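# Move the part from the cabinet rack to the bench

## Task

Lift the part off the rack inside the cabinet and set it down on the bench, without disturbing any of the rack's rods from their positions, and finish with the gripper released from the part.

## Robot and tools

ROBOT. Two six-joint arms, left_arm and right_arm, each ending in a two-finger parallel gripper. left_arm's base sits at (-0.025, +0.283, 0) m and right_arm's at (+0.043, -0.255, 0) m, each yawed only slightly. Joint limits in rad, base to hand: waist -2.618..3.054, shoulder 0..3.142, elbow 0..3.142, wrist pitch -1.571..1.571, wrist yaw -1.571..1.571, wrist roll -2.094..2.094. Elbows cannot fully straighten.

FRAME. All poses use one scene frame: origin on the tabletop midway between the arms, +z up, +x outward across the table, +y toward left_arm. The names left and right refer to arms, not to sides of a picture. A gripper's fingers extend along its own +z axis and close along its own y axis. end_effector_position is the point between the pads, about 1 cm short of the fingertips.

ROW FORMAT. Every command row is 16 plain numbers covering both arms, even when only one moves: left_arm x, y, z, qw, qx, qy, qz, opening, then right_arm in the same order. x, y, z are an absolute target position in metres and qw..qz an absolute orientation quaternion (w first), both in the scene frame. Opening runs from -1 (closed) to +1 (fully open, 0.094 m). To hold an orientation steady, repeat your own earlier quaternion rather than copying the slightly drifted one from a result. To park an arm, resend its last reported pose and the opening it should keep.

TOOLS.
execute_actions: argument actions is a list with zero or one entry. An empty list only reports the state (with pictures). An action entry is {"rows": [...], "steps": n}: 1 to 15 rows, n up to 15 (default 15), each step 1/30 s, one row per step, the final row reused for remaining steps; an action needs at least 5 steps. A wait entry is {"steps": n} with n up to 300, measured from the previous result, so your thinking time is included. Optional pictures: true adds camera images. A call is rejected outright if any target lies over 0.6 m from that arm's last reported position along any of its gripper axes.
move: target is one 16-number row as above (absolute poses); speed is the path's top speed in m/s, 0.002 to 0.5, default 0.25, with rotation capped at twice that in rad/s. Each gripper follows a straight line toward its pose; both paths finish together, lasting 0.5 to 10 s and cut off at 10 s. The opening is applied at the start. Paths ignore obstacles and the other arm, and the hand can lag, wander, or overshoot the speed, mostly near full reach. The path begins once the robot is still, or after 3 s at most. It ends when everything is at rest or 5 s after the path ends.
wait: seconds 0 to 10; sends nothing new.
zoom_image: camera (cam_high, cam_low, cam_left_wrist, cam_right_wrist) and region [x0, y0, x1, y1] in that image's pixels, top-left origin, at most 504 by 504.
read_manual: returns only licence text; no motion.
finished_scene: scene number; ends and grades the scene, irreversibly.

TIMING. Per control step the commanded pose is limited to 70 mm and 16 degrees from the measured pose, then solved by damped IK, favouring position over orientation. A far target can need several actions. An action's result is captured 5 steps early; those last steps run while you compose the next reply, and afterward the arm only drifts to its last clipped pose. While you think the simulation keeps running. Hands often settle about a centimetre off target, usually low.

RESULTS. A state line gives each arm's end_effector_position and end_effector_quat_wxyz (printed position can be off, more at long reach). grip_measured is finger opening on the command scale; the last number of Joint positions is the opening in metres. A Hand target line (only when no steps were pending) shows where the controller is driving each hand. HELD marks steps where your row was partly or wholly not sent; a pose unreachable line names an arm whose command the clearance check altered or blocked. A move adds a move: line with the ending (done, off_target, moving, held, fault) and limits (paced: pose was clipped; held: some steps blocked, after which the arm may jump fast) plus each hand's distance from its pose; if only one arm is named, the other finished. Joint torques include a nonzero baseline and offsets. MOTOR HOT appears at 75 C; at 90 C that arm halts 10 s; at 100 C it goes limp and falls. FAULT lines report stops.

GRIPPING. Fingers go to the opening you write (except near the ends of the range). To hold, command below grip_measured: about 0.03 below is firm, less is gentler. Pads push roughly 50 to 62 N; very thin parts get less. Something may occasionally pull on a held part or nudge loose items.

CAMERAS. cam_high and cam_low are fixed, 504x504; cam_left_wrist and cam_right_wrist are fisheye, 616x616, mounted on the hands. Calibration matrices were supplied and may be slightly off.

AVOID. Knocking anything off the table fails the job. Do not displace the rack's rods. Keep the arms from striking or pressing each other. Approach contacts slowly, since speed and aiming past a surface both raise force. Avoid drops, slips, slams and long heavy holds that heat motors. Release the part on the bench before finishing.

Each tool is called as name([rows], argument=value, ...), one row to a line, values as JSON.

## Session

execute_actions(actions=[])

Scene clock: 0.00 s of 4320.00 s.
left_arm: end_effector_position=(+0.0020, -0.1240, +0.2787) grip_measured=+1.000 end_effector_quat_wxyz=(+0.279, +0.957, -0.068, +0.046) | right_arm: end_effector_position=(+0.5205, -0.1682, +0.2335) grip_measured=+1.000 end_effector_quat_wxyz=(+0.224, +0.609, +0.740, +0.178)
Joint positions: left_arm=[-1.449  1.666  1.86  -1.193 -0.021  1.774  0.094] | right_arm=[ 0.15   1.923  1.986 -1.066  0.132  1.564  0.094]
Joint velocities: left_arm=[ 0.007 -0.002  0.007 -0.037 -0.037 -0.037  0.   ] | right_arm=[-0.017  0.002 -0.012  0.022 -0.037 -0.095  0.   ]
Joint torques (N m, as the arm reports them, + toward a larger angle): no reading
Motor temperatures (°C, as the motors report them): left_arm=[24 22 24 23 23 24] | right_arm=[22 21 21 21 25 23]
Hand target (left_arm): +0.001, -0.123, +0.285; +0.287, +0.955, -0.067, +0.043
Hand target (right_arm): +0.520, -0.170, +0.238; +0.230, +0.607, +0.740, +0.177

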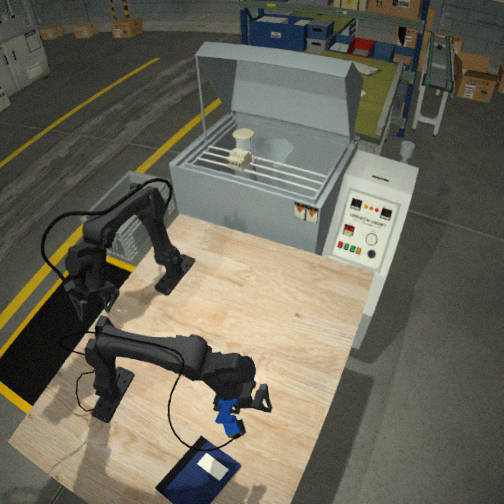

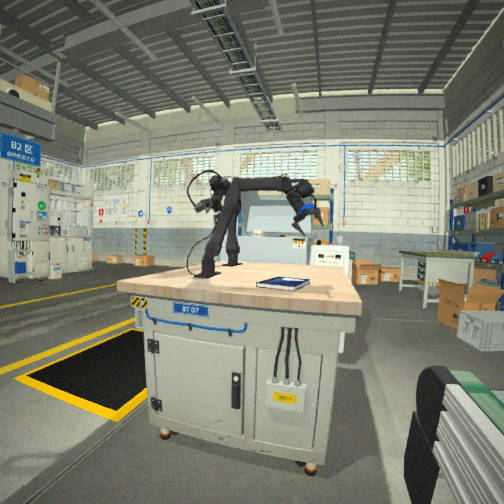

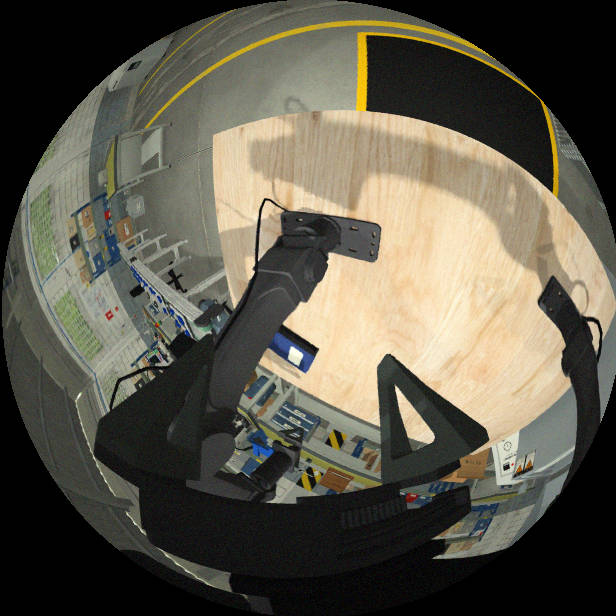

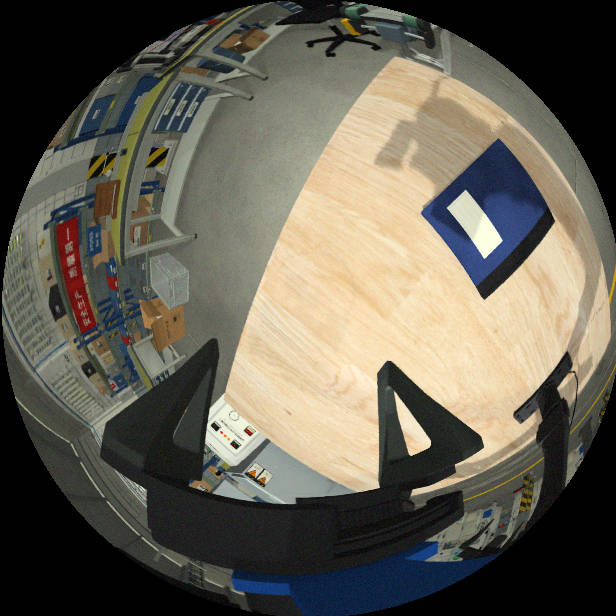

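zoom_image(camera="cam_high", region=[160, 90, 370, 260])

zoom_image(camera="cam_low", region=[210, 170, 350, 280])

Region (160, 90, 370, 260) of cam_high's 504x504 image, scaled by 2.400, with more detail than that image has; it fills the top 408 rows of this view, and the rest is white.

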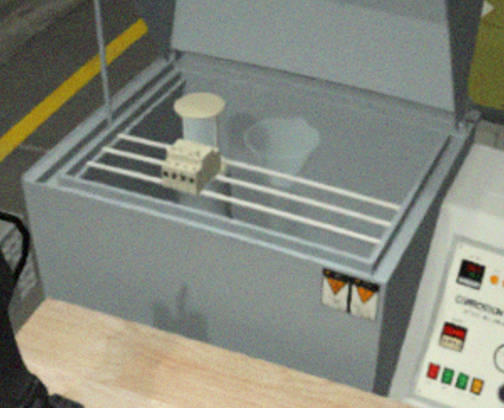

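Region (210, 170, 350, 280) of cam_low's 504x504 image, scaled by 3.600, with more detail than that image has; it fills the top 396 rows of this view, and the rest is white.

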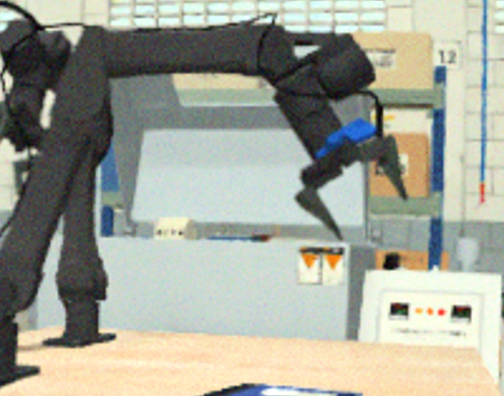

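move(target=[0.33,0.2,0.36,0.383,0,0.924,0,1,0.52,-0.17,0.238,0.23,0.607,0.74,0.177,1], speed=0.35)

move(target=[0.2,0.56,0.38,0.354,-0.354,0.854,0.146,1,0.52,-0.17,0.238,0.23,0.607,0.74,0.177,1], speed=0.35)

move(target=[-0.06,0.72,0.34,0.2706,-0.653,0.653,0.2706,1,0.52,-0.17,0.238,0.23,0.607,0.74,0.177,1], speed=0.3)

Scene clock: 5.87 s of 4320.00 s.
left_arm: end_effector_position=(+0.3268, +0.2011, +0.3536) grip_measured=+1.000 end_effector_quat_wxyz=(+0.365, +0.002, +0.931, -0.011) | right_arm: end_effector_position=(+0.5205, -0.1682, +0.2335) grip_measured=+1.000 end_effector_quat_wxyz=(+0.224, +0.609, +0.740, +0.178)
Joint positions: left_arm=[-0.265  1.487  1.909 -1.268 -0.202 -0.251  0.094] | right_arm=[ 0.15   1.923  1.986 -1.066  0.132  1.564  0.094]
Joint velocities: left_arm=[-0.002  0.007 -0.007 -0.007 -0.037 -0.007  0.   ] | right_arm=[-0.002 -0.012 -0.012  0.022 -0.095  0.051  0.   ]
Joint torques (N m, as the arm reports them, + toward a larger angle): left_arm=[ 0.67 -4.11  9.11  1.04 -0.11 -0.08] | right_arm=[ 0.02 -9.04  8.97  1.34  0.18 -0.04]
Motor temperatures (°C, as the motors report them): left_arm=[24 22 24 24 23 24] | right_arm=[22 22 22 21 25 23]
Hand target (left_arm): +0.328, +0.203, +0.360; +0.370, -0.005, +0.929, -0.013
Hand target (right_arm): +0.520, -0.170, +0.238; +0.230, +0.607, +0.740, +0.177
Off the commanded pose (left_arm): 0.007 m, 3 deg.
Off the commanded pose (right_arm): 0.005 m, 1 deg.
Kept back: nothing.
move: off_target (left_arm)
camera_calibration (this result's frames):
cam_left_wrist: T_world_to_cam=[[0.113549, -0.96696, 0.228242, 0.0736851], [-0.990555, -0.127954, -0.0492895, 0.396599], [0.0768654, -0.22049, -0.972356, 0.46851], [0, 0, 0, 1]] pos_world=[0.348474, 0.225298, 0.458289]

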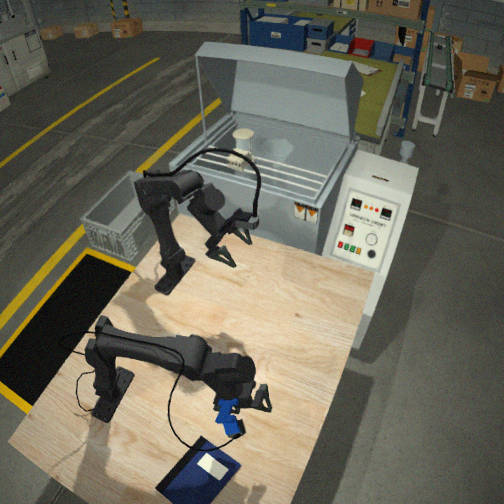

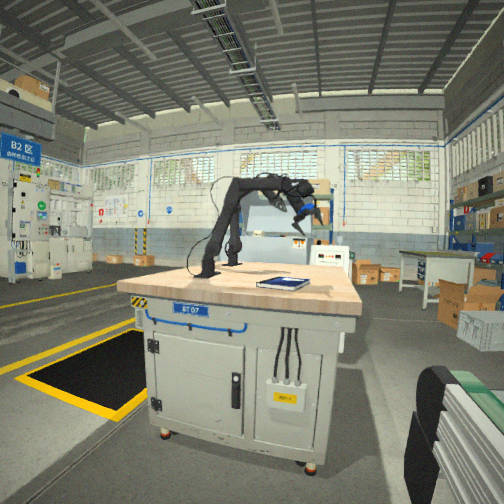

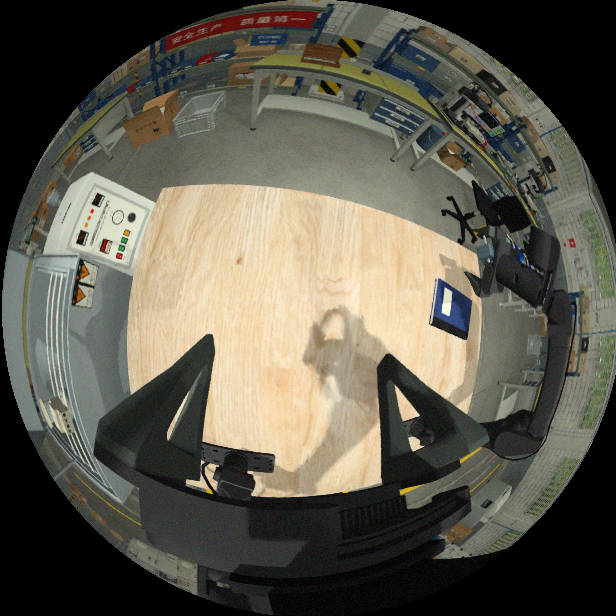

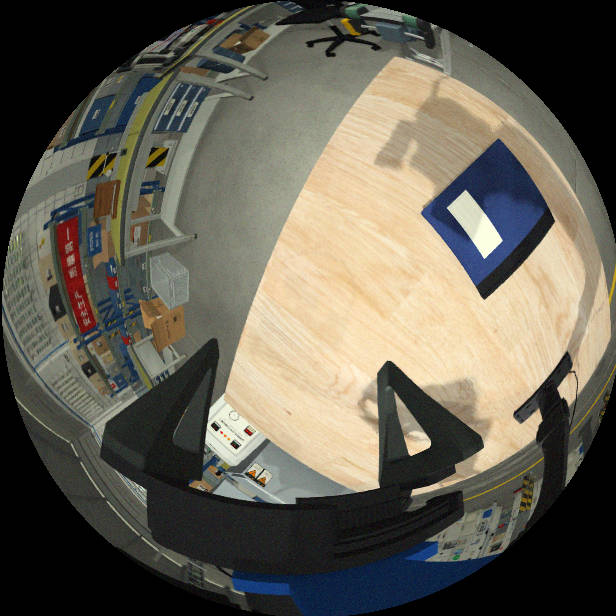

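Scene clock: 7.63 s of 4320.00 s.
left_arm: end_effector_position=(+0.1956, +0.5628, +0.3701) grip_measured=+1.000 end_effector_quat_wxyz=(+0.343, -0.369, +0.855, +0.123) | right_arm: end_effector_position=(+0.5205, -0.1682, +0.2335) grip_measured=+1.000 end_effector_quat_wxyz=(+0.224, +0.609, +0.740, +0.178)
Joint positions: left_arm=[ 1.042  1.511  2.016 -1.341  0.15   0.101  0.094] | right_arm=[ 0.15   1.923  1.986 -1.066  0.132  1.564  0.094]
Joint velocities: left_arm=[-0.027 -0.012 -0.012 -0.037  0.022 -0.051  0.   ] | right_arm=[-0.012 -0.002 -0.002 -0.037  0.037 -0.007  0.   ]
Joint torques (N m, as the arm reports them, + toward a larger angle): left_arm=[ 0.33 -4.84  8.52  1.03  0.22  0.13] | right_arm=[ 0.06 -9.06  8.96  1.34  0.18 -0.05]
Motor temperatures (°C, as the motors report them): left_arm=[24 22 24 24 23 24] | right_arm=[22 22 22 21 25 23]
Hand target (left_arm): +0.195, +0.561, +0.380; +0.353, -0.362, +0.853, +0.126
Hand target (right_arm): +0.520, -0.170, +0.238; +0.230, +0.607, +0.740, +0.177
Off the commanded pose (left_arm): 0.011 m, 3 deg.
Off the commanded pose (right_arm): 0.005 m, 1 deg.
Kept back: nothing.
move: off_target (left_arm)
camera_calibration (this result's frames):
cam_left_wrist: T_world_to_cam=[[0.775461, -0.579716, 0.250179, 0.0790049], [-0.589108, -0.806873, -0.0436765, 0.615286], [0.227183, -0.113513, -0.967214, 0.482811], [0, 0, 0, 1]] pos_world=[0.191519, 0.597063, 0.474089]

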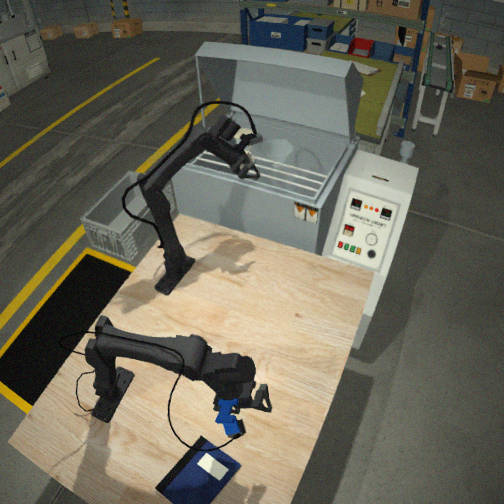

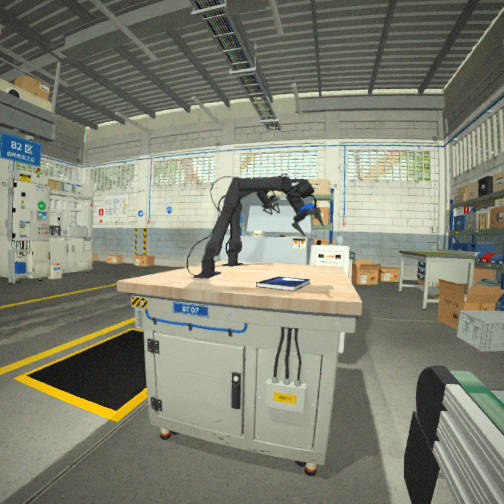

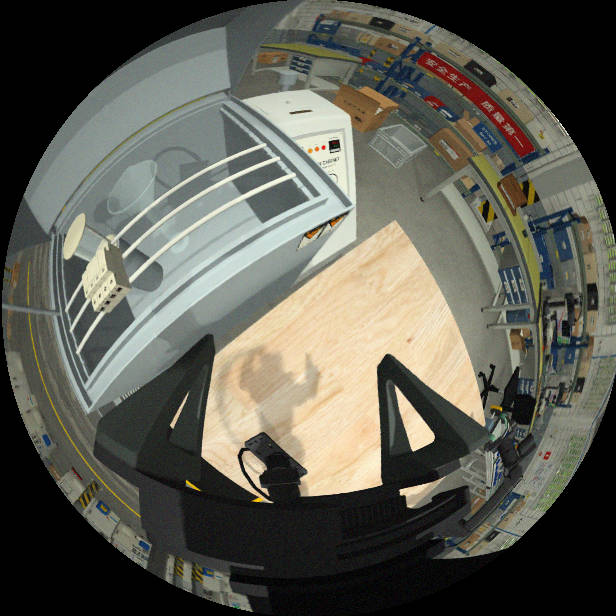

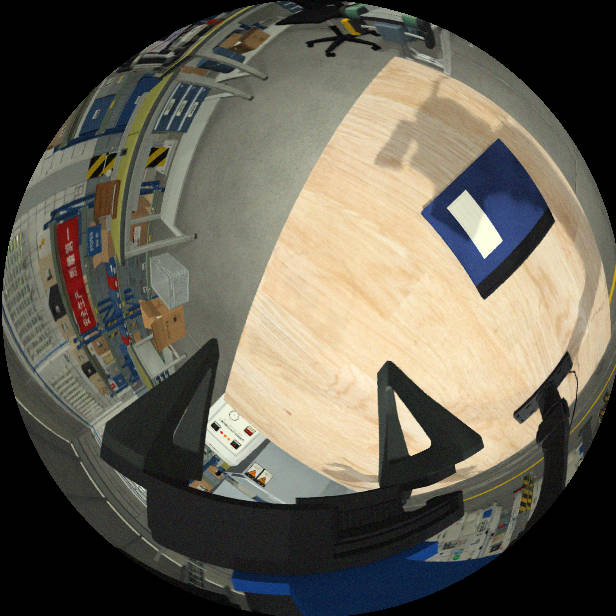

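Scene clock: 9.53 s of 4320.00 s.
left_arm: end_effector_position=(-0.0602, +0.7101, +0.3205) grip_measured=+1.000 end_effector_quat_wxyz=(-0.264, +0.662, -0.660, -0.237) | right_arm: end_effector_position=(+0.5205, -0.1682, +0.2335) grip_measured=+1.000 end_effector_quat_wxyz=(+0.224, +0.609, +0.740, +0.178)
Joint positions: left_arm=[ 1.769  1.67   1.95  -1.133  0.12   0.081  0.094] | right_arm=[ 0.15   1.923  1.986 -1.066  0.132  1.564  0.094]
Joint velocities: left_arm=[ 0.012 -0.002  0.002  0.007 -0.022 -0.051  0.   ] | right_arm=[ 0.012  0.007 -0.007 -0.037 -0.051  0.037  0.   ]
Joint torques (N m, as the arm reports them, + toward a larger angle): left_arm=[ 0.19 -7.23  9.6   1.29 -0.03 -0.1 ] | right_arm=[ 0.06 -9.09  8.94  1.33  0.19 -0.04]
Motor temperatures (°C, as the motors report them): left_arm=[24 22 24 24 23 24] | right_arm=[22 22 22 22 25 23]
Hand target (left_arm): -0.063, +0.715, +0.338; -0.279, +0.658, -0.649, -0.261
Hand target (right_arm): +0.520, -0.170, +0.238; +0.230, +0.607, +0.740, +0.177
Off the commanded pose (left_arm): 0.022 m, 4 deg.
Off the commanded pose (right_arm): 0.005 m, 1 deg.
Kept back: nothing.
move: off_target (left_arm)
camera_calibration (this result's frames):
cam_left_wrist: T_world_to_cam=[[0.962728, 0.120316, 0.242238, -0.10809], [0.130008, -0.991213, -0.0243713, 0.749304], [0.237178, 0.0549558, -0.969911, 0.391506], [0, 0, 0, 1]] pos_world=[-0.0862103, 0.734209, 0.424171]

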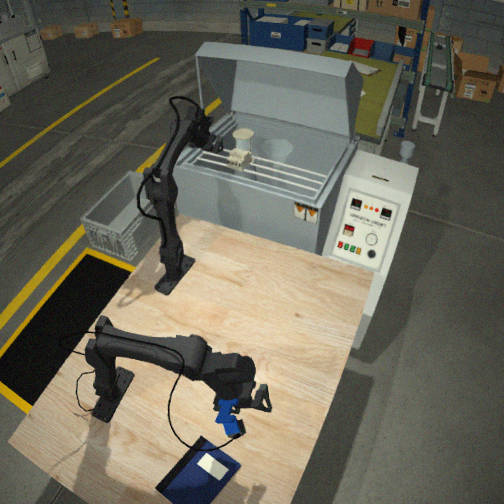

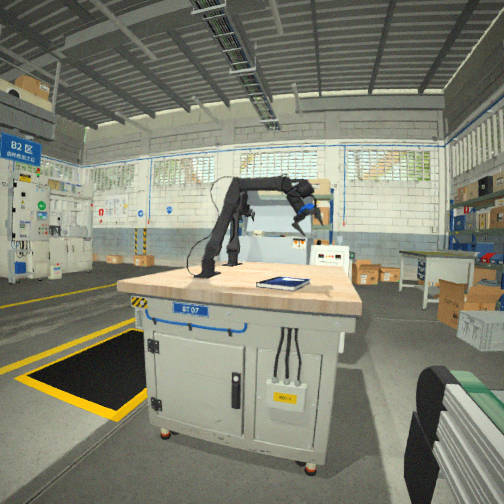

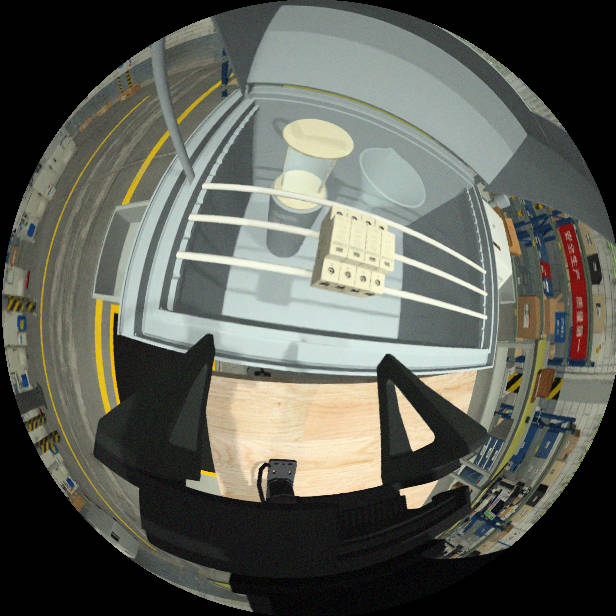

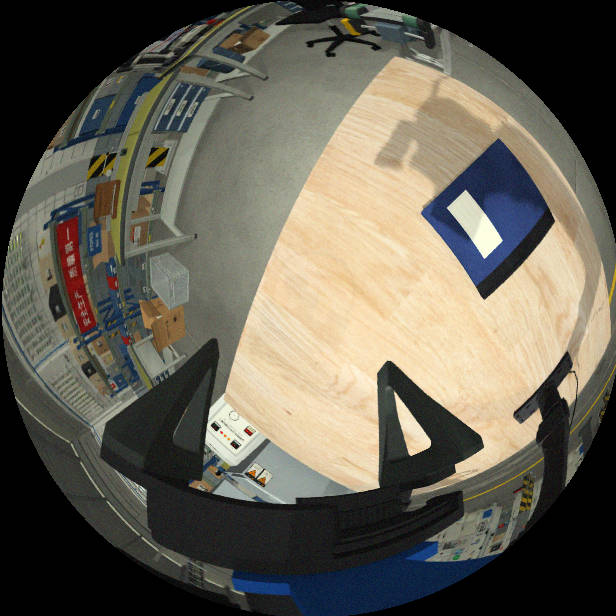

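move(target=[0.005,0.775,0.30,0.2706,-0.653,0.653,0.2706,1,0.52,-0.17,0.238,0.23,0.607,0.74,0.177,1], speed=0.15)

Scene clock: 11.07 s of 4320.00 s.
left_arm: end_effector_position=(+0.0056, +0.7676, +0.2800) grip_measured=+1.000 end_effector_quat_wxyz=(-0.251, +0.655, -0.666, -0.252) | right_arm: end_effector_position=(+0.5205, -0.1682, +0.2335) grip_measured=+1.000 end_effector_quat_wxyz=(+0.224, +0.609, +0.740, +0.178)
Joint positions: left_arm=[ 1.555  1.82   1.95  -0.975 -0.052 -0.048  0.094] | right_arm=[ 0.15   1.923  1.986 -1.066  0.132  1.564  0.094]
Joint velocities: left_arm=[ 0.007  0.017 -0.022  0.037 -0.037 -0.022  0.   ] | right_arm=[ 0.007 -0.007 -0.007  0.022 -0.066  0.051  0.   ]
Joint torques (N m, as the arm reports them, + toward a larger angle): left_arm=[-0.09 -9.34  9.83  1.27 -0.06 -0.06] | right_arm=[ 0.06 -9.07  8.94  1.34  0.17 -0.05]
Motor temperatures (°C, as the motors report them): left_arm=[24 22 24 25 23 24] | right_arm=[22 22 22 22 25 23]
Hand target (left_arm): +0.005, +0.774, +0.299; -0.270, +0.652, -0.654, -0.273
Hand target (right_arm): +0.520, -0.170, +0.238; +0.230, +0.607, +0.740, +0.177
Off the commanded pose (left_arm): 0.021 m, 3 deg.
Off the commanded pose (right_arm): 0.005 m, 1 deg.
Kept back: nothing.
move: off_target (left_arm)
camera_calibration (this result's frames):
cam_left_wrist: T_world_to_cam=[[0.972961, 0.115541, 0.19999, -0.153099], [0.124374, -0.991715, -0.0321348, 0.799306], [0.194621, 0.0561395, -0.979271, 0.335415], [0, 0, 0, 1]] pos_world=[-0.0157319, 0.791543, 0.384766]

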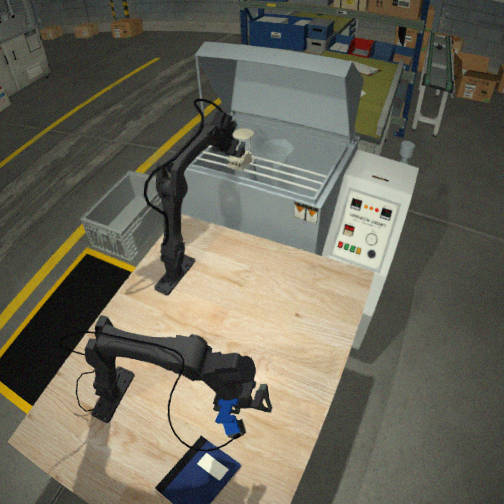

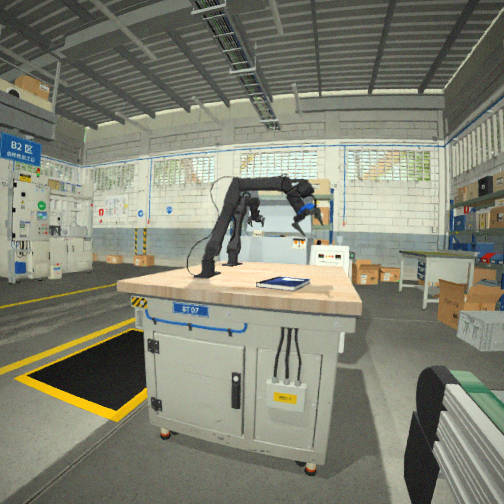

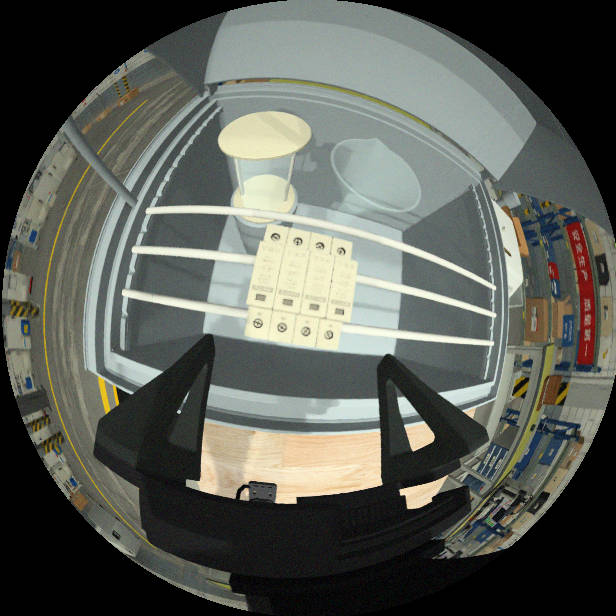

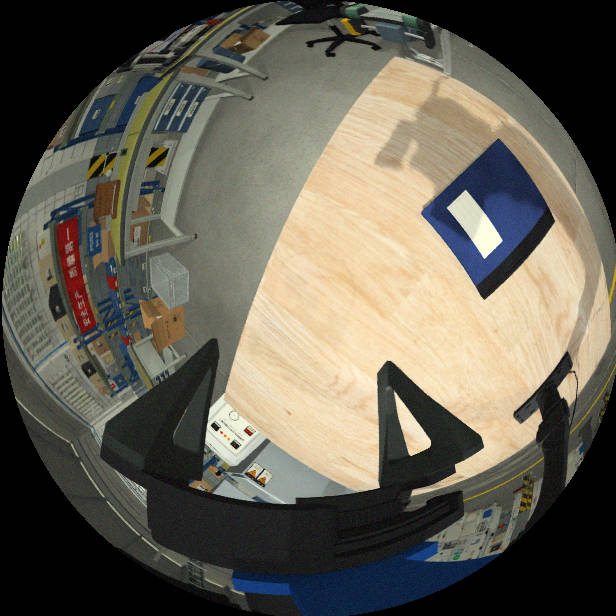

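move(target=[0.002,0.81,0.262,0.2706,-0.653,0.653,0.2706,1,0.52,-0.17,0.238,0.23,0.607,0.74,0.177,1], speed=0.08)

Scene clock: 12.40 s of 4320.00 s.
left_arm: end_effector_position=(+0.0033, +0.8046, +0.2559) grip_measured=+1.000 end_effector_quat_wxyz=(-0.260, +0.655, -0.658, -0.263) | right_arm: end_effector_position=(+0.5205, -0.1682, +0.2335) grip_measured=+1.000 end_effector_quat_wxyz=(+0.224, +0.609, +0.740, +0.178)
Joint positions: left_arm=[ 1.564  1.913  1.95  -0.851 -0.053 -0.048  0.094] | right_arm=[ 0.15   1.923  1.986 -1.066  0.132  1.564  0.094]
Joint velocities: left_arm=[ 0.002 -0.027 -0.007  0.007 -0.037  0.066  0.   ] | right_arm=[ 0.002  0.007  0.002 -0.037 -0.022  0.037  0.   ]
Joint torques (N m, as the arm reports them, + toward a larger angle): left_arm=[ 0.74 -9.88  7.73  1.35  0.07  0.03] | right_arm=[ 0.06 -9.03  8.95  1.34  0.18 -0.05]
Motor temperatures (°C, as the motors report them): left_arm=[24 22 24 25 23 24] | right_arm=[22 23 22 22 25 23]
Hand target (left_arm): +0.002, +0.809, +0.261; -0.271, +0.654, -0.653, -0.270
Hand target (right_arm): +0.520, -0.170, +0.238; +0.230, +0.607, +0.740, +0.177
Off the commanded pose (left_arm): 0.008 m, 2 deg.
Off the commanded pose (right_arm): 0.005 m, 1 deg.
Kept back: nothing.
move: done
camera_calibration (this result's frames):
cam_left_wrist: T_world_to_cam=[[0.971221, 0.120312, 0.205558, -0.155508], [0.135862, -0.988708, -0.0632346, 0.840974], [0.195629, 0.0893424, -0.9766, 0.282799], [0, 0, 0, 1]] pos_world=[-0.0185472, 0.824921, 0.361326]

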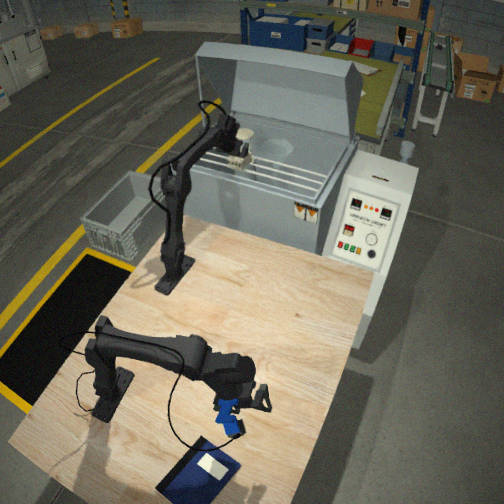

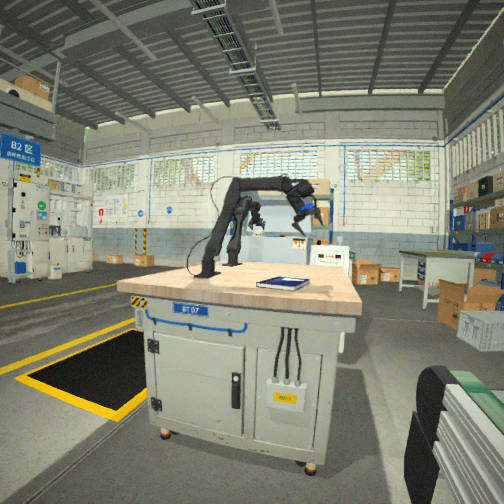

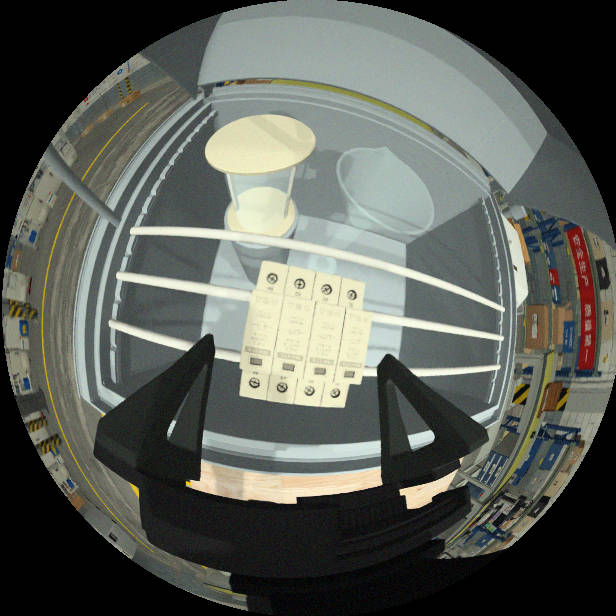

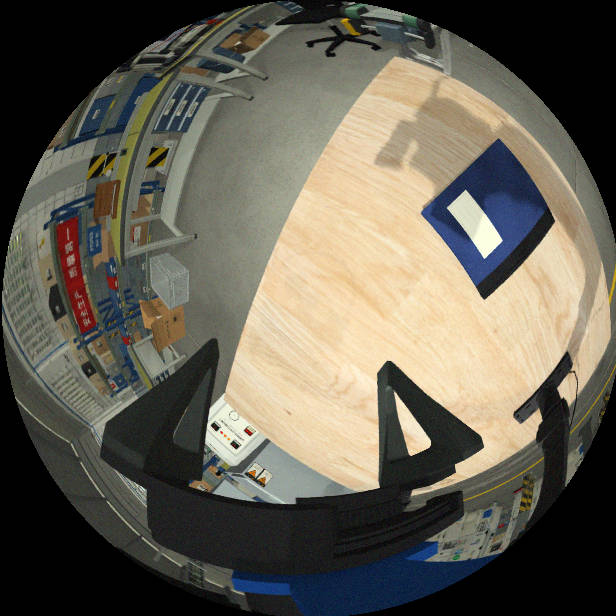

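move(target=[0.003,0.822,0.222,0.2706,-0.653,0.653,0.2706,1,0.52,-0.17,0.238,0.23,0.607,0.74,0.177,1], speed=0.05)

Scene clock: 13.83 s of 4320.00 s.
left_arm: end_effector_position=(+0.0043, +0.8181, +0.2240) grip_measured=+1.000 end_effector_quat_wxyz=(-0.266, +0.653, -0.656, -0.268) | right_arm: end_effector_position=(+0.5205, -0.1682, +0.2335) grip_measured=+1.000 end_effector_quat_wxyz=(+0.224, +0.609, +0.740, +0.178)
Joint positions: left_arm=[ 1.564  1.928  1.829 -0.698 -0.053 -0.048  0.094] | right_arm=[ 0.15   1.923  1.986 -1.066  0.132  1.564  0.094]
Joint velocities: left_arm=[-0.002 -0.012 -0.022  0.037  0.022 -0.051  0.   ] | right_arm=[-0.012  0.007  0.002 -0.037 -0.007 -0.037  0.   ]
Joint torques (N m, as the arm reports them, + toward a larger angle): left_arm=[  0.38 -10.5    6.53   1.39   0.    -0.02] | right_arm=[ 0.06 -9.05  8.97  1.33  0.18 -0.05]
Motor temperatures (°C, as the motors report them): left_arm=[24 22 24 25 23 24] | right_arm=[22 23 22 22 25 23]
Hand target (left_arm): +0.003, +0.821, +0.222; -0.271, +0.653, -0.653, -0.270
Hand target (right_arm): +0.520, -0.170, +0.238; +0.230, +0.607, +0.740, +0.177
Off the commanded pose (left_arm): 0.005 m, 1 deg.
Off the commanded pose (right_arm): 0.005 m, 1 deg.
Kept back: nothing.
move: done
camera_calibration (this result's frames):
cam_left_wrist: T_world_to_cam=[[0.970965, 0.116845, 0.208746, -0.149444], [0.135951, -0.987512, -0.0796068, 0.854942], [0.196838, 0.105675, -0.974724, 0.236476], [0, 0, 0, 1]] pos_world=[-0.0176728, 0.836738, 0.329753]

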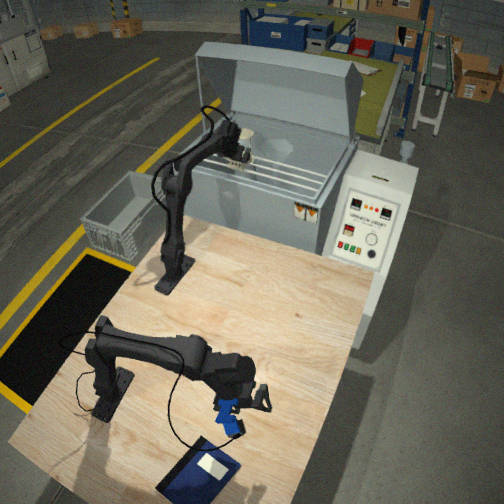

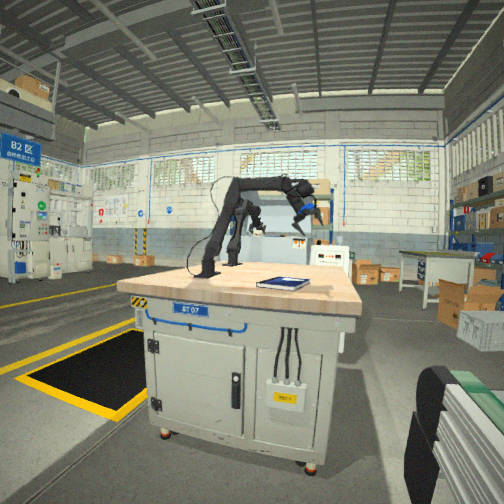

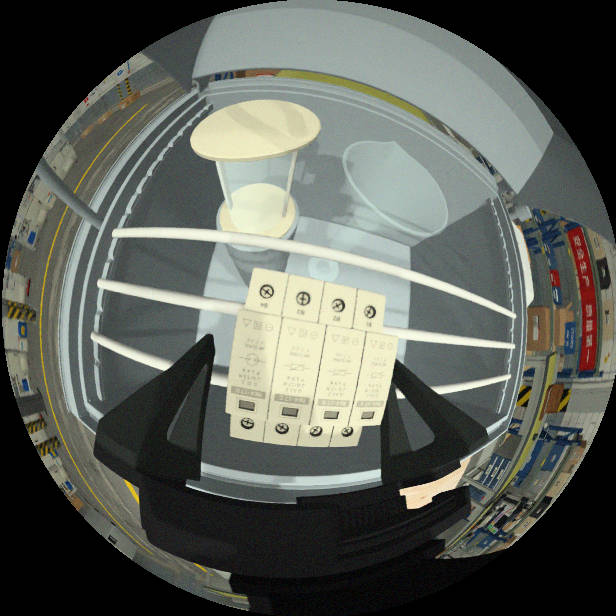

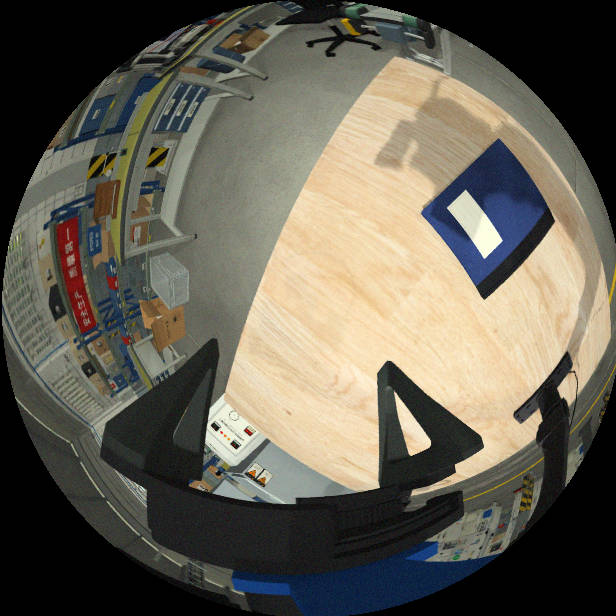

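move(target=[0.004,0.825,0.206,0.2706,-0.653,0.653,0.2706,1,0.52,-0.17,0.238,0.23,0.607,0.74,0.177,1], speed=0.04)

move(target=[0.004,0.825,0.206,0.2706,-0.653,0.653,0.2706,0.48,0.52,-0.17,0.238,0.23,0.607,0.74,0.177,1], speed=0.04)

Scene clock: 15.03 s of 4320.00 s.
left_arm: end_effector_position=(+0.0045, +0.8214, +0.2131) grip_measured=+1.000 end_effector_quat_wxyz=(-0.270, +0.652, -0.654, -0.272) | right_arm: end_effector_position=(+0.5205, -0.1682, +0.2335) grip_measured=+1.000 end_effector_quat_wxyz=(+0.224, +0.609, +0.740, +0.178)
Joint positions: left_arm=[ 1.564  1.928  1.778 -0.637 -0.053 -0.048  0.094] | right_arm=[ 0.15   1.923  1.986 -1.066  0.132  1.564  0.094]
Joint velocities: left_arm=[ 0.002 -0.017  0.007  0.022 -0.022 -0.022  0.   ] | right_arm=[-0.017 -0.012 -0.007 -0.037 -0.007 -0.081  0.   ]
Joint torques (N m, as the arm reports them, + toward a larger angle): left_arm=[ 0.39 -9.68  6.36  1.29  0.04 -0.04] | right_arm=[ 0.05 -9.06  8.94  1.33  0.18 -0.05]
Motor temperatures (°C, as the motors report them): left_arm=[24 23 24 25 23 24] | right_arm=[22 23 22 22 25 23]
Hand target (left_arm): +0.004, +0.824, +0.206; -0.271, +0.653, -0.653, -0.271
Hand target (right_arm): +0.520, -0.170, +0.238; +0.230, +0.607, +0.740, +0.177
Off the commanded pose (left_arm): 0.008 m, 0 deg.
Off the commanded pose (right_arm): 0.005 m, 1 deg.
Kept back: nothing.
move: done
camera_calibration (this result's frames):
cam_left_wrist: T_world_to_cam=[[0.970805, 0.114691, 0.210673, -0.146427], [0.136015, -0.986643, -0.0896425, 0.858717], [0.197578, 0.11568, -0.973438, 0.216945], [0, 0, 0, 1]] pos_world=[-0.0175094, 0.838945, 0.319008]

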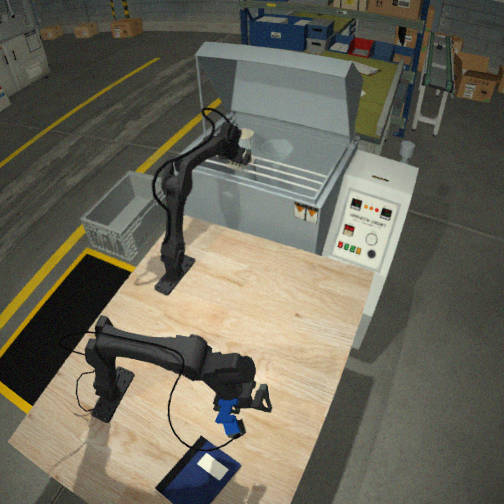

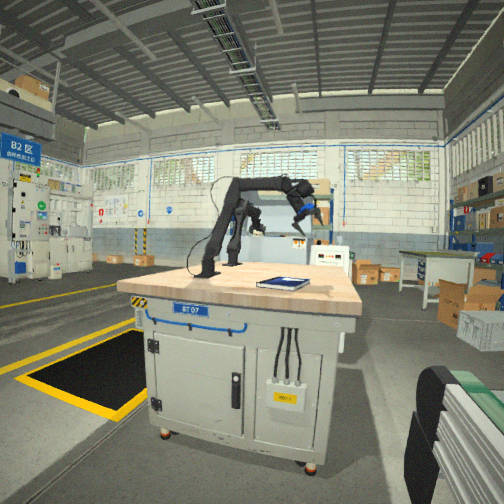

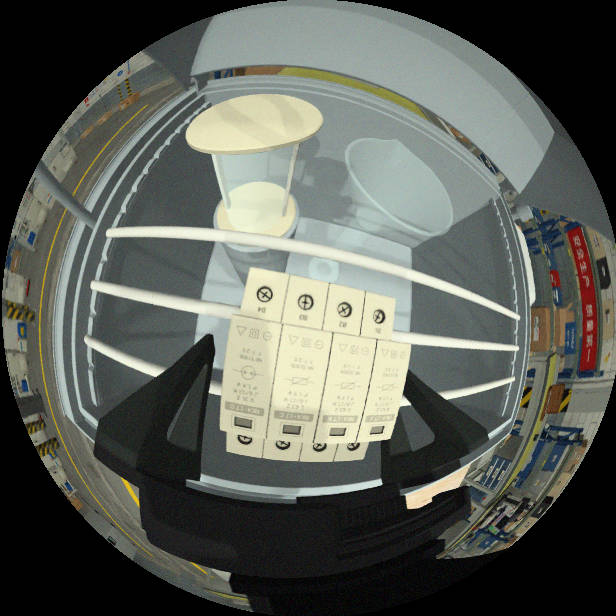

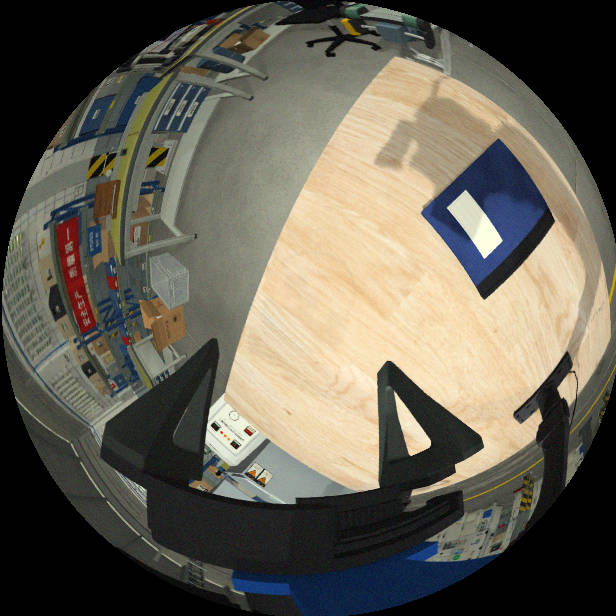

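Scene clock: 15.73 s of 4320.00 s.
left_arm: end_effector_position=(+0.0055, +0.8214, +0.2131) grip_measured=+0.527 end_effector_quat_wxyz=(-0.271, +0.652, -0.655, -0.270) | right_arm: end_effector_position=(+0.5205, -0.1682, +0.2335) grip_measured=+1.000 end_effector_quat_wxyz=(+0.224, +0.609, +0.740, +0.178)
Joint positions: left_arm=[ 1.564  1.928  1.778 -0.637 -0.049 -0.049  0.072] | right_arm=[ 0.15   1.923  1.986 -1.066  0.132  1.564  0.094]
Joint velocities: left_arm=[ 0.012 -0.017 -0.007  0.022 -0.007 -0.022 -0.001] | right_arm=[-0.012 -0.007 -0.022  0.022  0.007  0.007  0.   ]
Joint torques (N m, as the arm reports them, + toward a larger angle): left_arm=[ 0.48 -9.69  6.76  1.37  0.01 -0.02] | right_arm=[ 0.05 -9.06  8.96  1.35  0.18 -0.05]
Motor temperatures (°C, as the motors report them): left_arm=[24 23 24 25 23 24] | right_arm=[22 23 22 22 25 23]
Hand target (left_arm): +0.004, +0.825, +0.206; -0.271, +0.653, -0.653, -0.270
Hand target (right_arm): +0.520, -0.170, +0.238; +0.230, +0.607, +0.740, +0.177
Off the commanded pose (left_arm): 0.008 m, 0 deg.
Off the commanded pose (right_arm): 0.005 m, 1 deg.
Kept back: nothing.
move: done
camera_calibration (this result's frames):
cam_left_wrist: T_world_to_cam=[[0.970468, 0.111752, 0.213785, -0.145589], [0.133268, -0.987077, -0.0889901, 0.858778], [0.201078, 0.114853, -0.972819, 0.217264], [0, 0, 0, 1]] pos_world=[-0.0168455, 0.838997, 0.318906]

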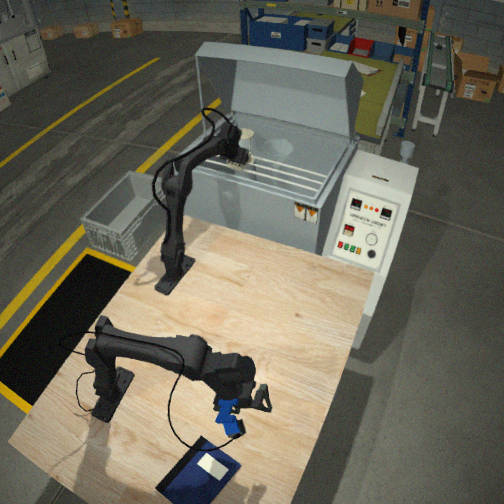

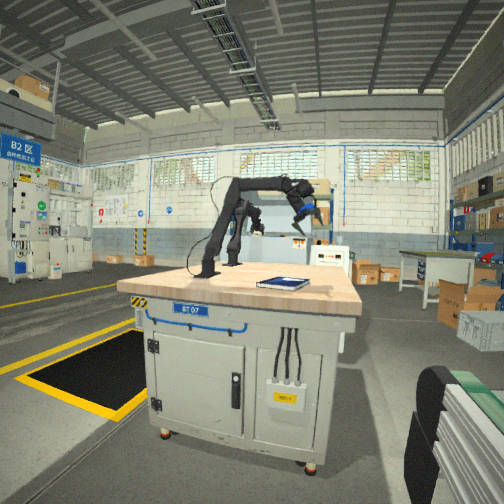

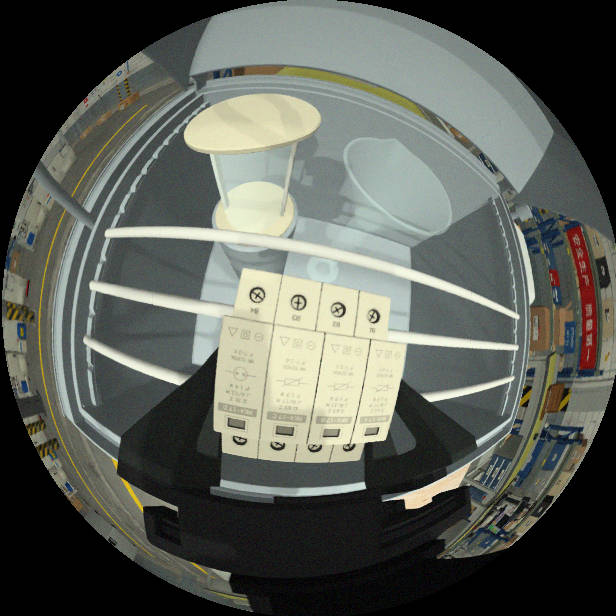

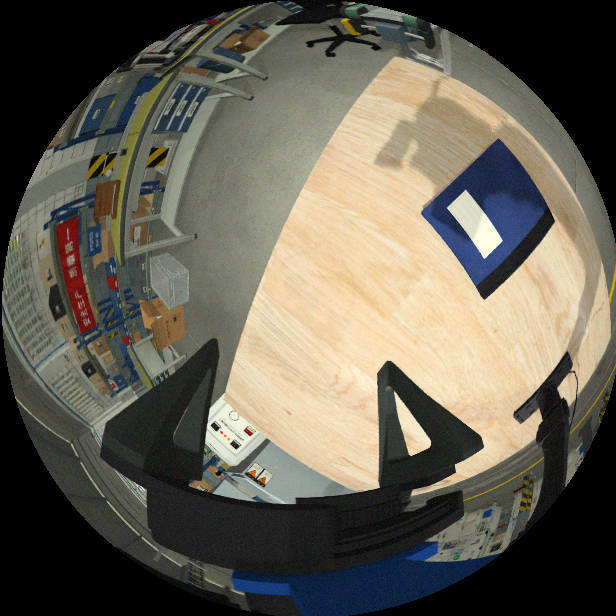

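move(target=[0.004,0.82,0.30,0.2706,-0.653,0.653,0.2706,0.48,0.52,-0.17,0.238,0.23,0.607,0.74,0.177,1], speed=0.08)

Scene clock: 17.73 s of 4320.00 s.
left_arm: end_effector_position=(+0.0045, +0.8079, +0.2587) grip_measured=+0.527 end_effector_quat_wxyz=(-0.224, +0.667, -0.673, -0.229) | right_arm: end_effector_position=(+0.5205, -0.1682, +0.2335) grip_measured=+1.000 end_effector_quat_wxyz=(+0.224, +0.609, +0.740, +0.178)
Joint positions: left_arm=[ 1.564  2.07   2.264 -1.115 -0.049 -0.049  0.072] | right_arm=[ 0.15   1.923  1.986 -1.066  0.132  1.564  0.094]
Joint velocities: left_arm=[-0.017 -0.002 -0.012 -0.066 -0.007 -0.037 -0.001] | right_arm=[-0.002 -0.007  0.012  0.037  0.051  0.022  0.   ]
Joint torques (N m, as the arm reports them, + toward a larger angle): left_arm=[  0.3  -13.5   10.87   1.5   -0.01   0.03] | right_arm=[ 0.05 -9.07  8.97  1.34  0.17 -0.05]
Motor temperatures (°C, as the motors report them): left_arm=[24 23 24 26 23 24] | right_arm=[22 23 22 22 25 23]
Hand target (left_arm): +0.004, +0.818, +0.301; -0.271, +0.653, -0.653, -0.271
Hand target (right_arm): +0.520, -0.170, +0.238; +0.230, +0.607, +0.740, +0.177
Off the commanded pose (left_arm): 0.043 m, 8 deg.
Off the commanded pose (right_arm): 0.005 m, 1 deg.
Kept back: nothing.
move: off_target (left_arm)
camera_calibration (this result's frames):
cam_left_wrist: T_world_to_cam=[[0.972393, 0.139084, 0.187368, -0.168131], [0.133328, -0.990137, 0.0430447, 0.81801], [0.191507, -0.016875, -0.981346, 0.372096], [0, 0, 0, 1]] pos_world=[-0.0168331, 0.839605, 0.361447]

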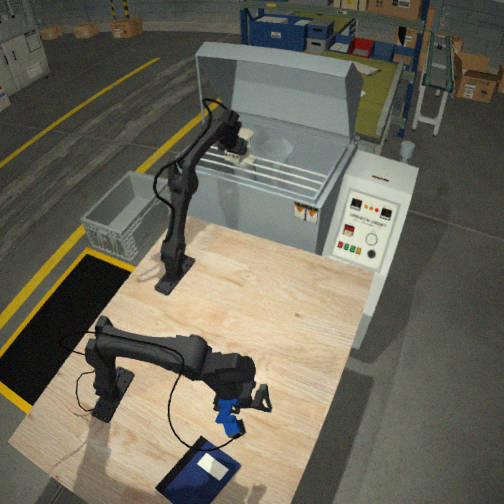

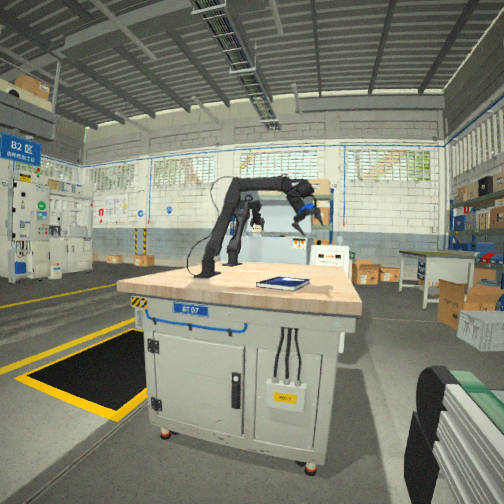

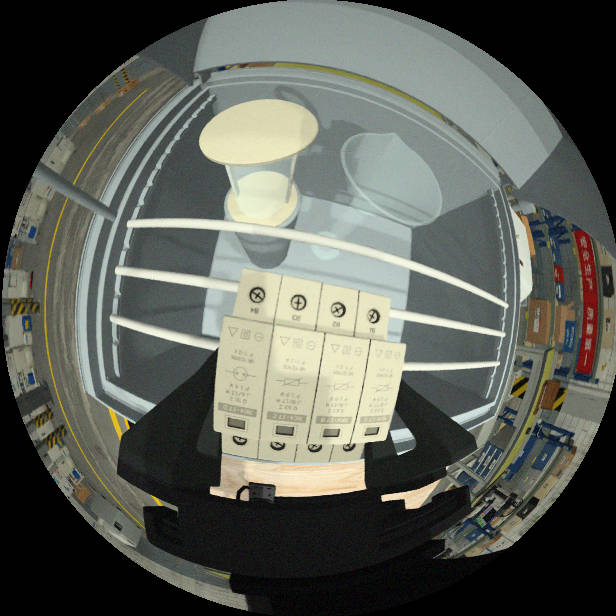

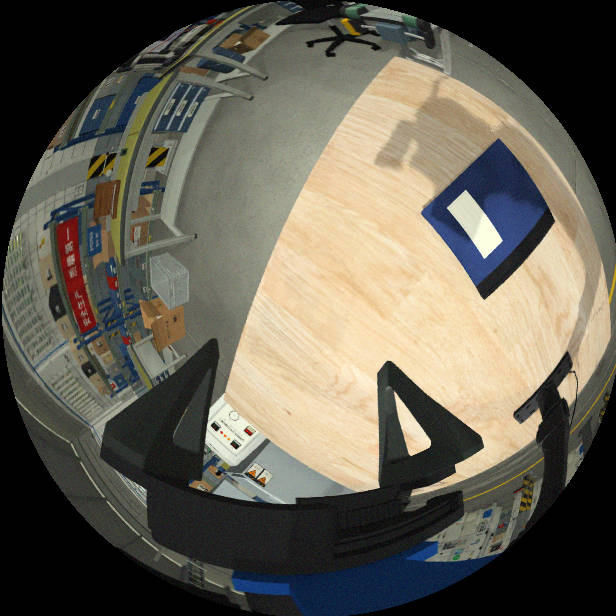

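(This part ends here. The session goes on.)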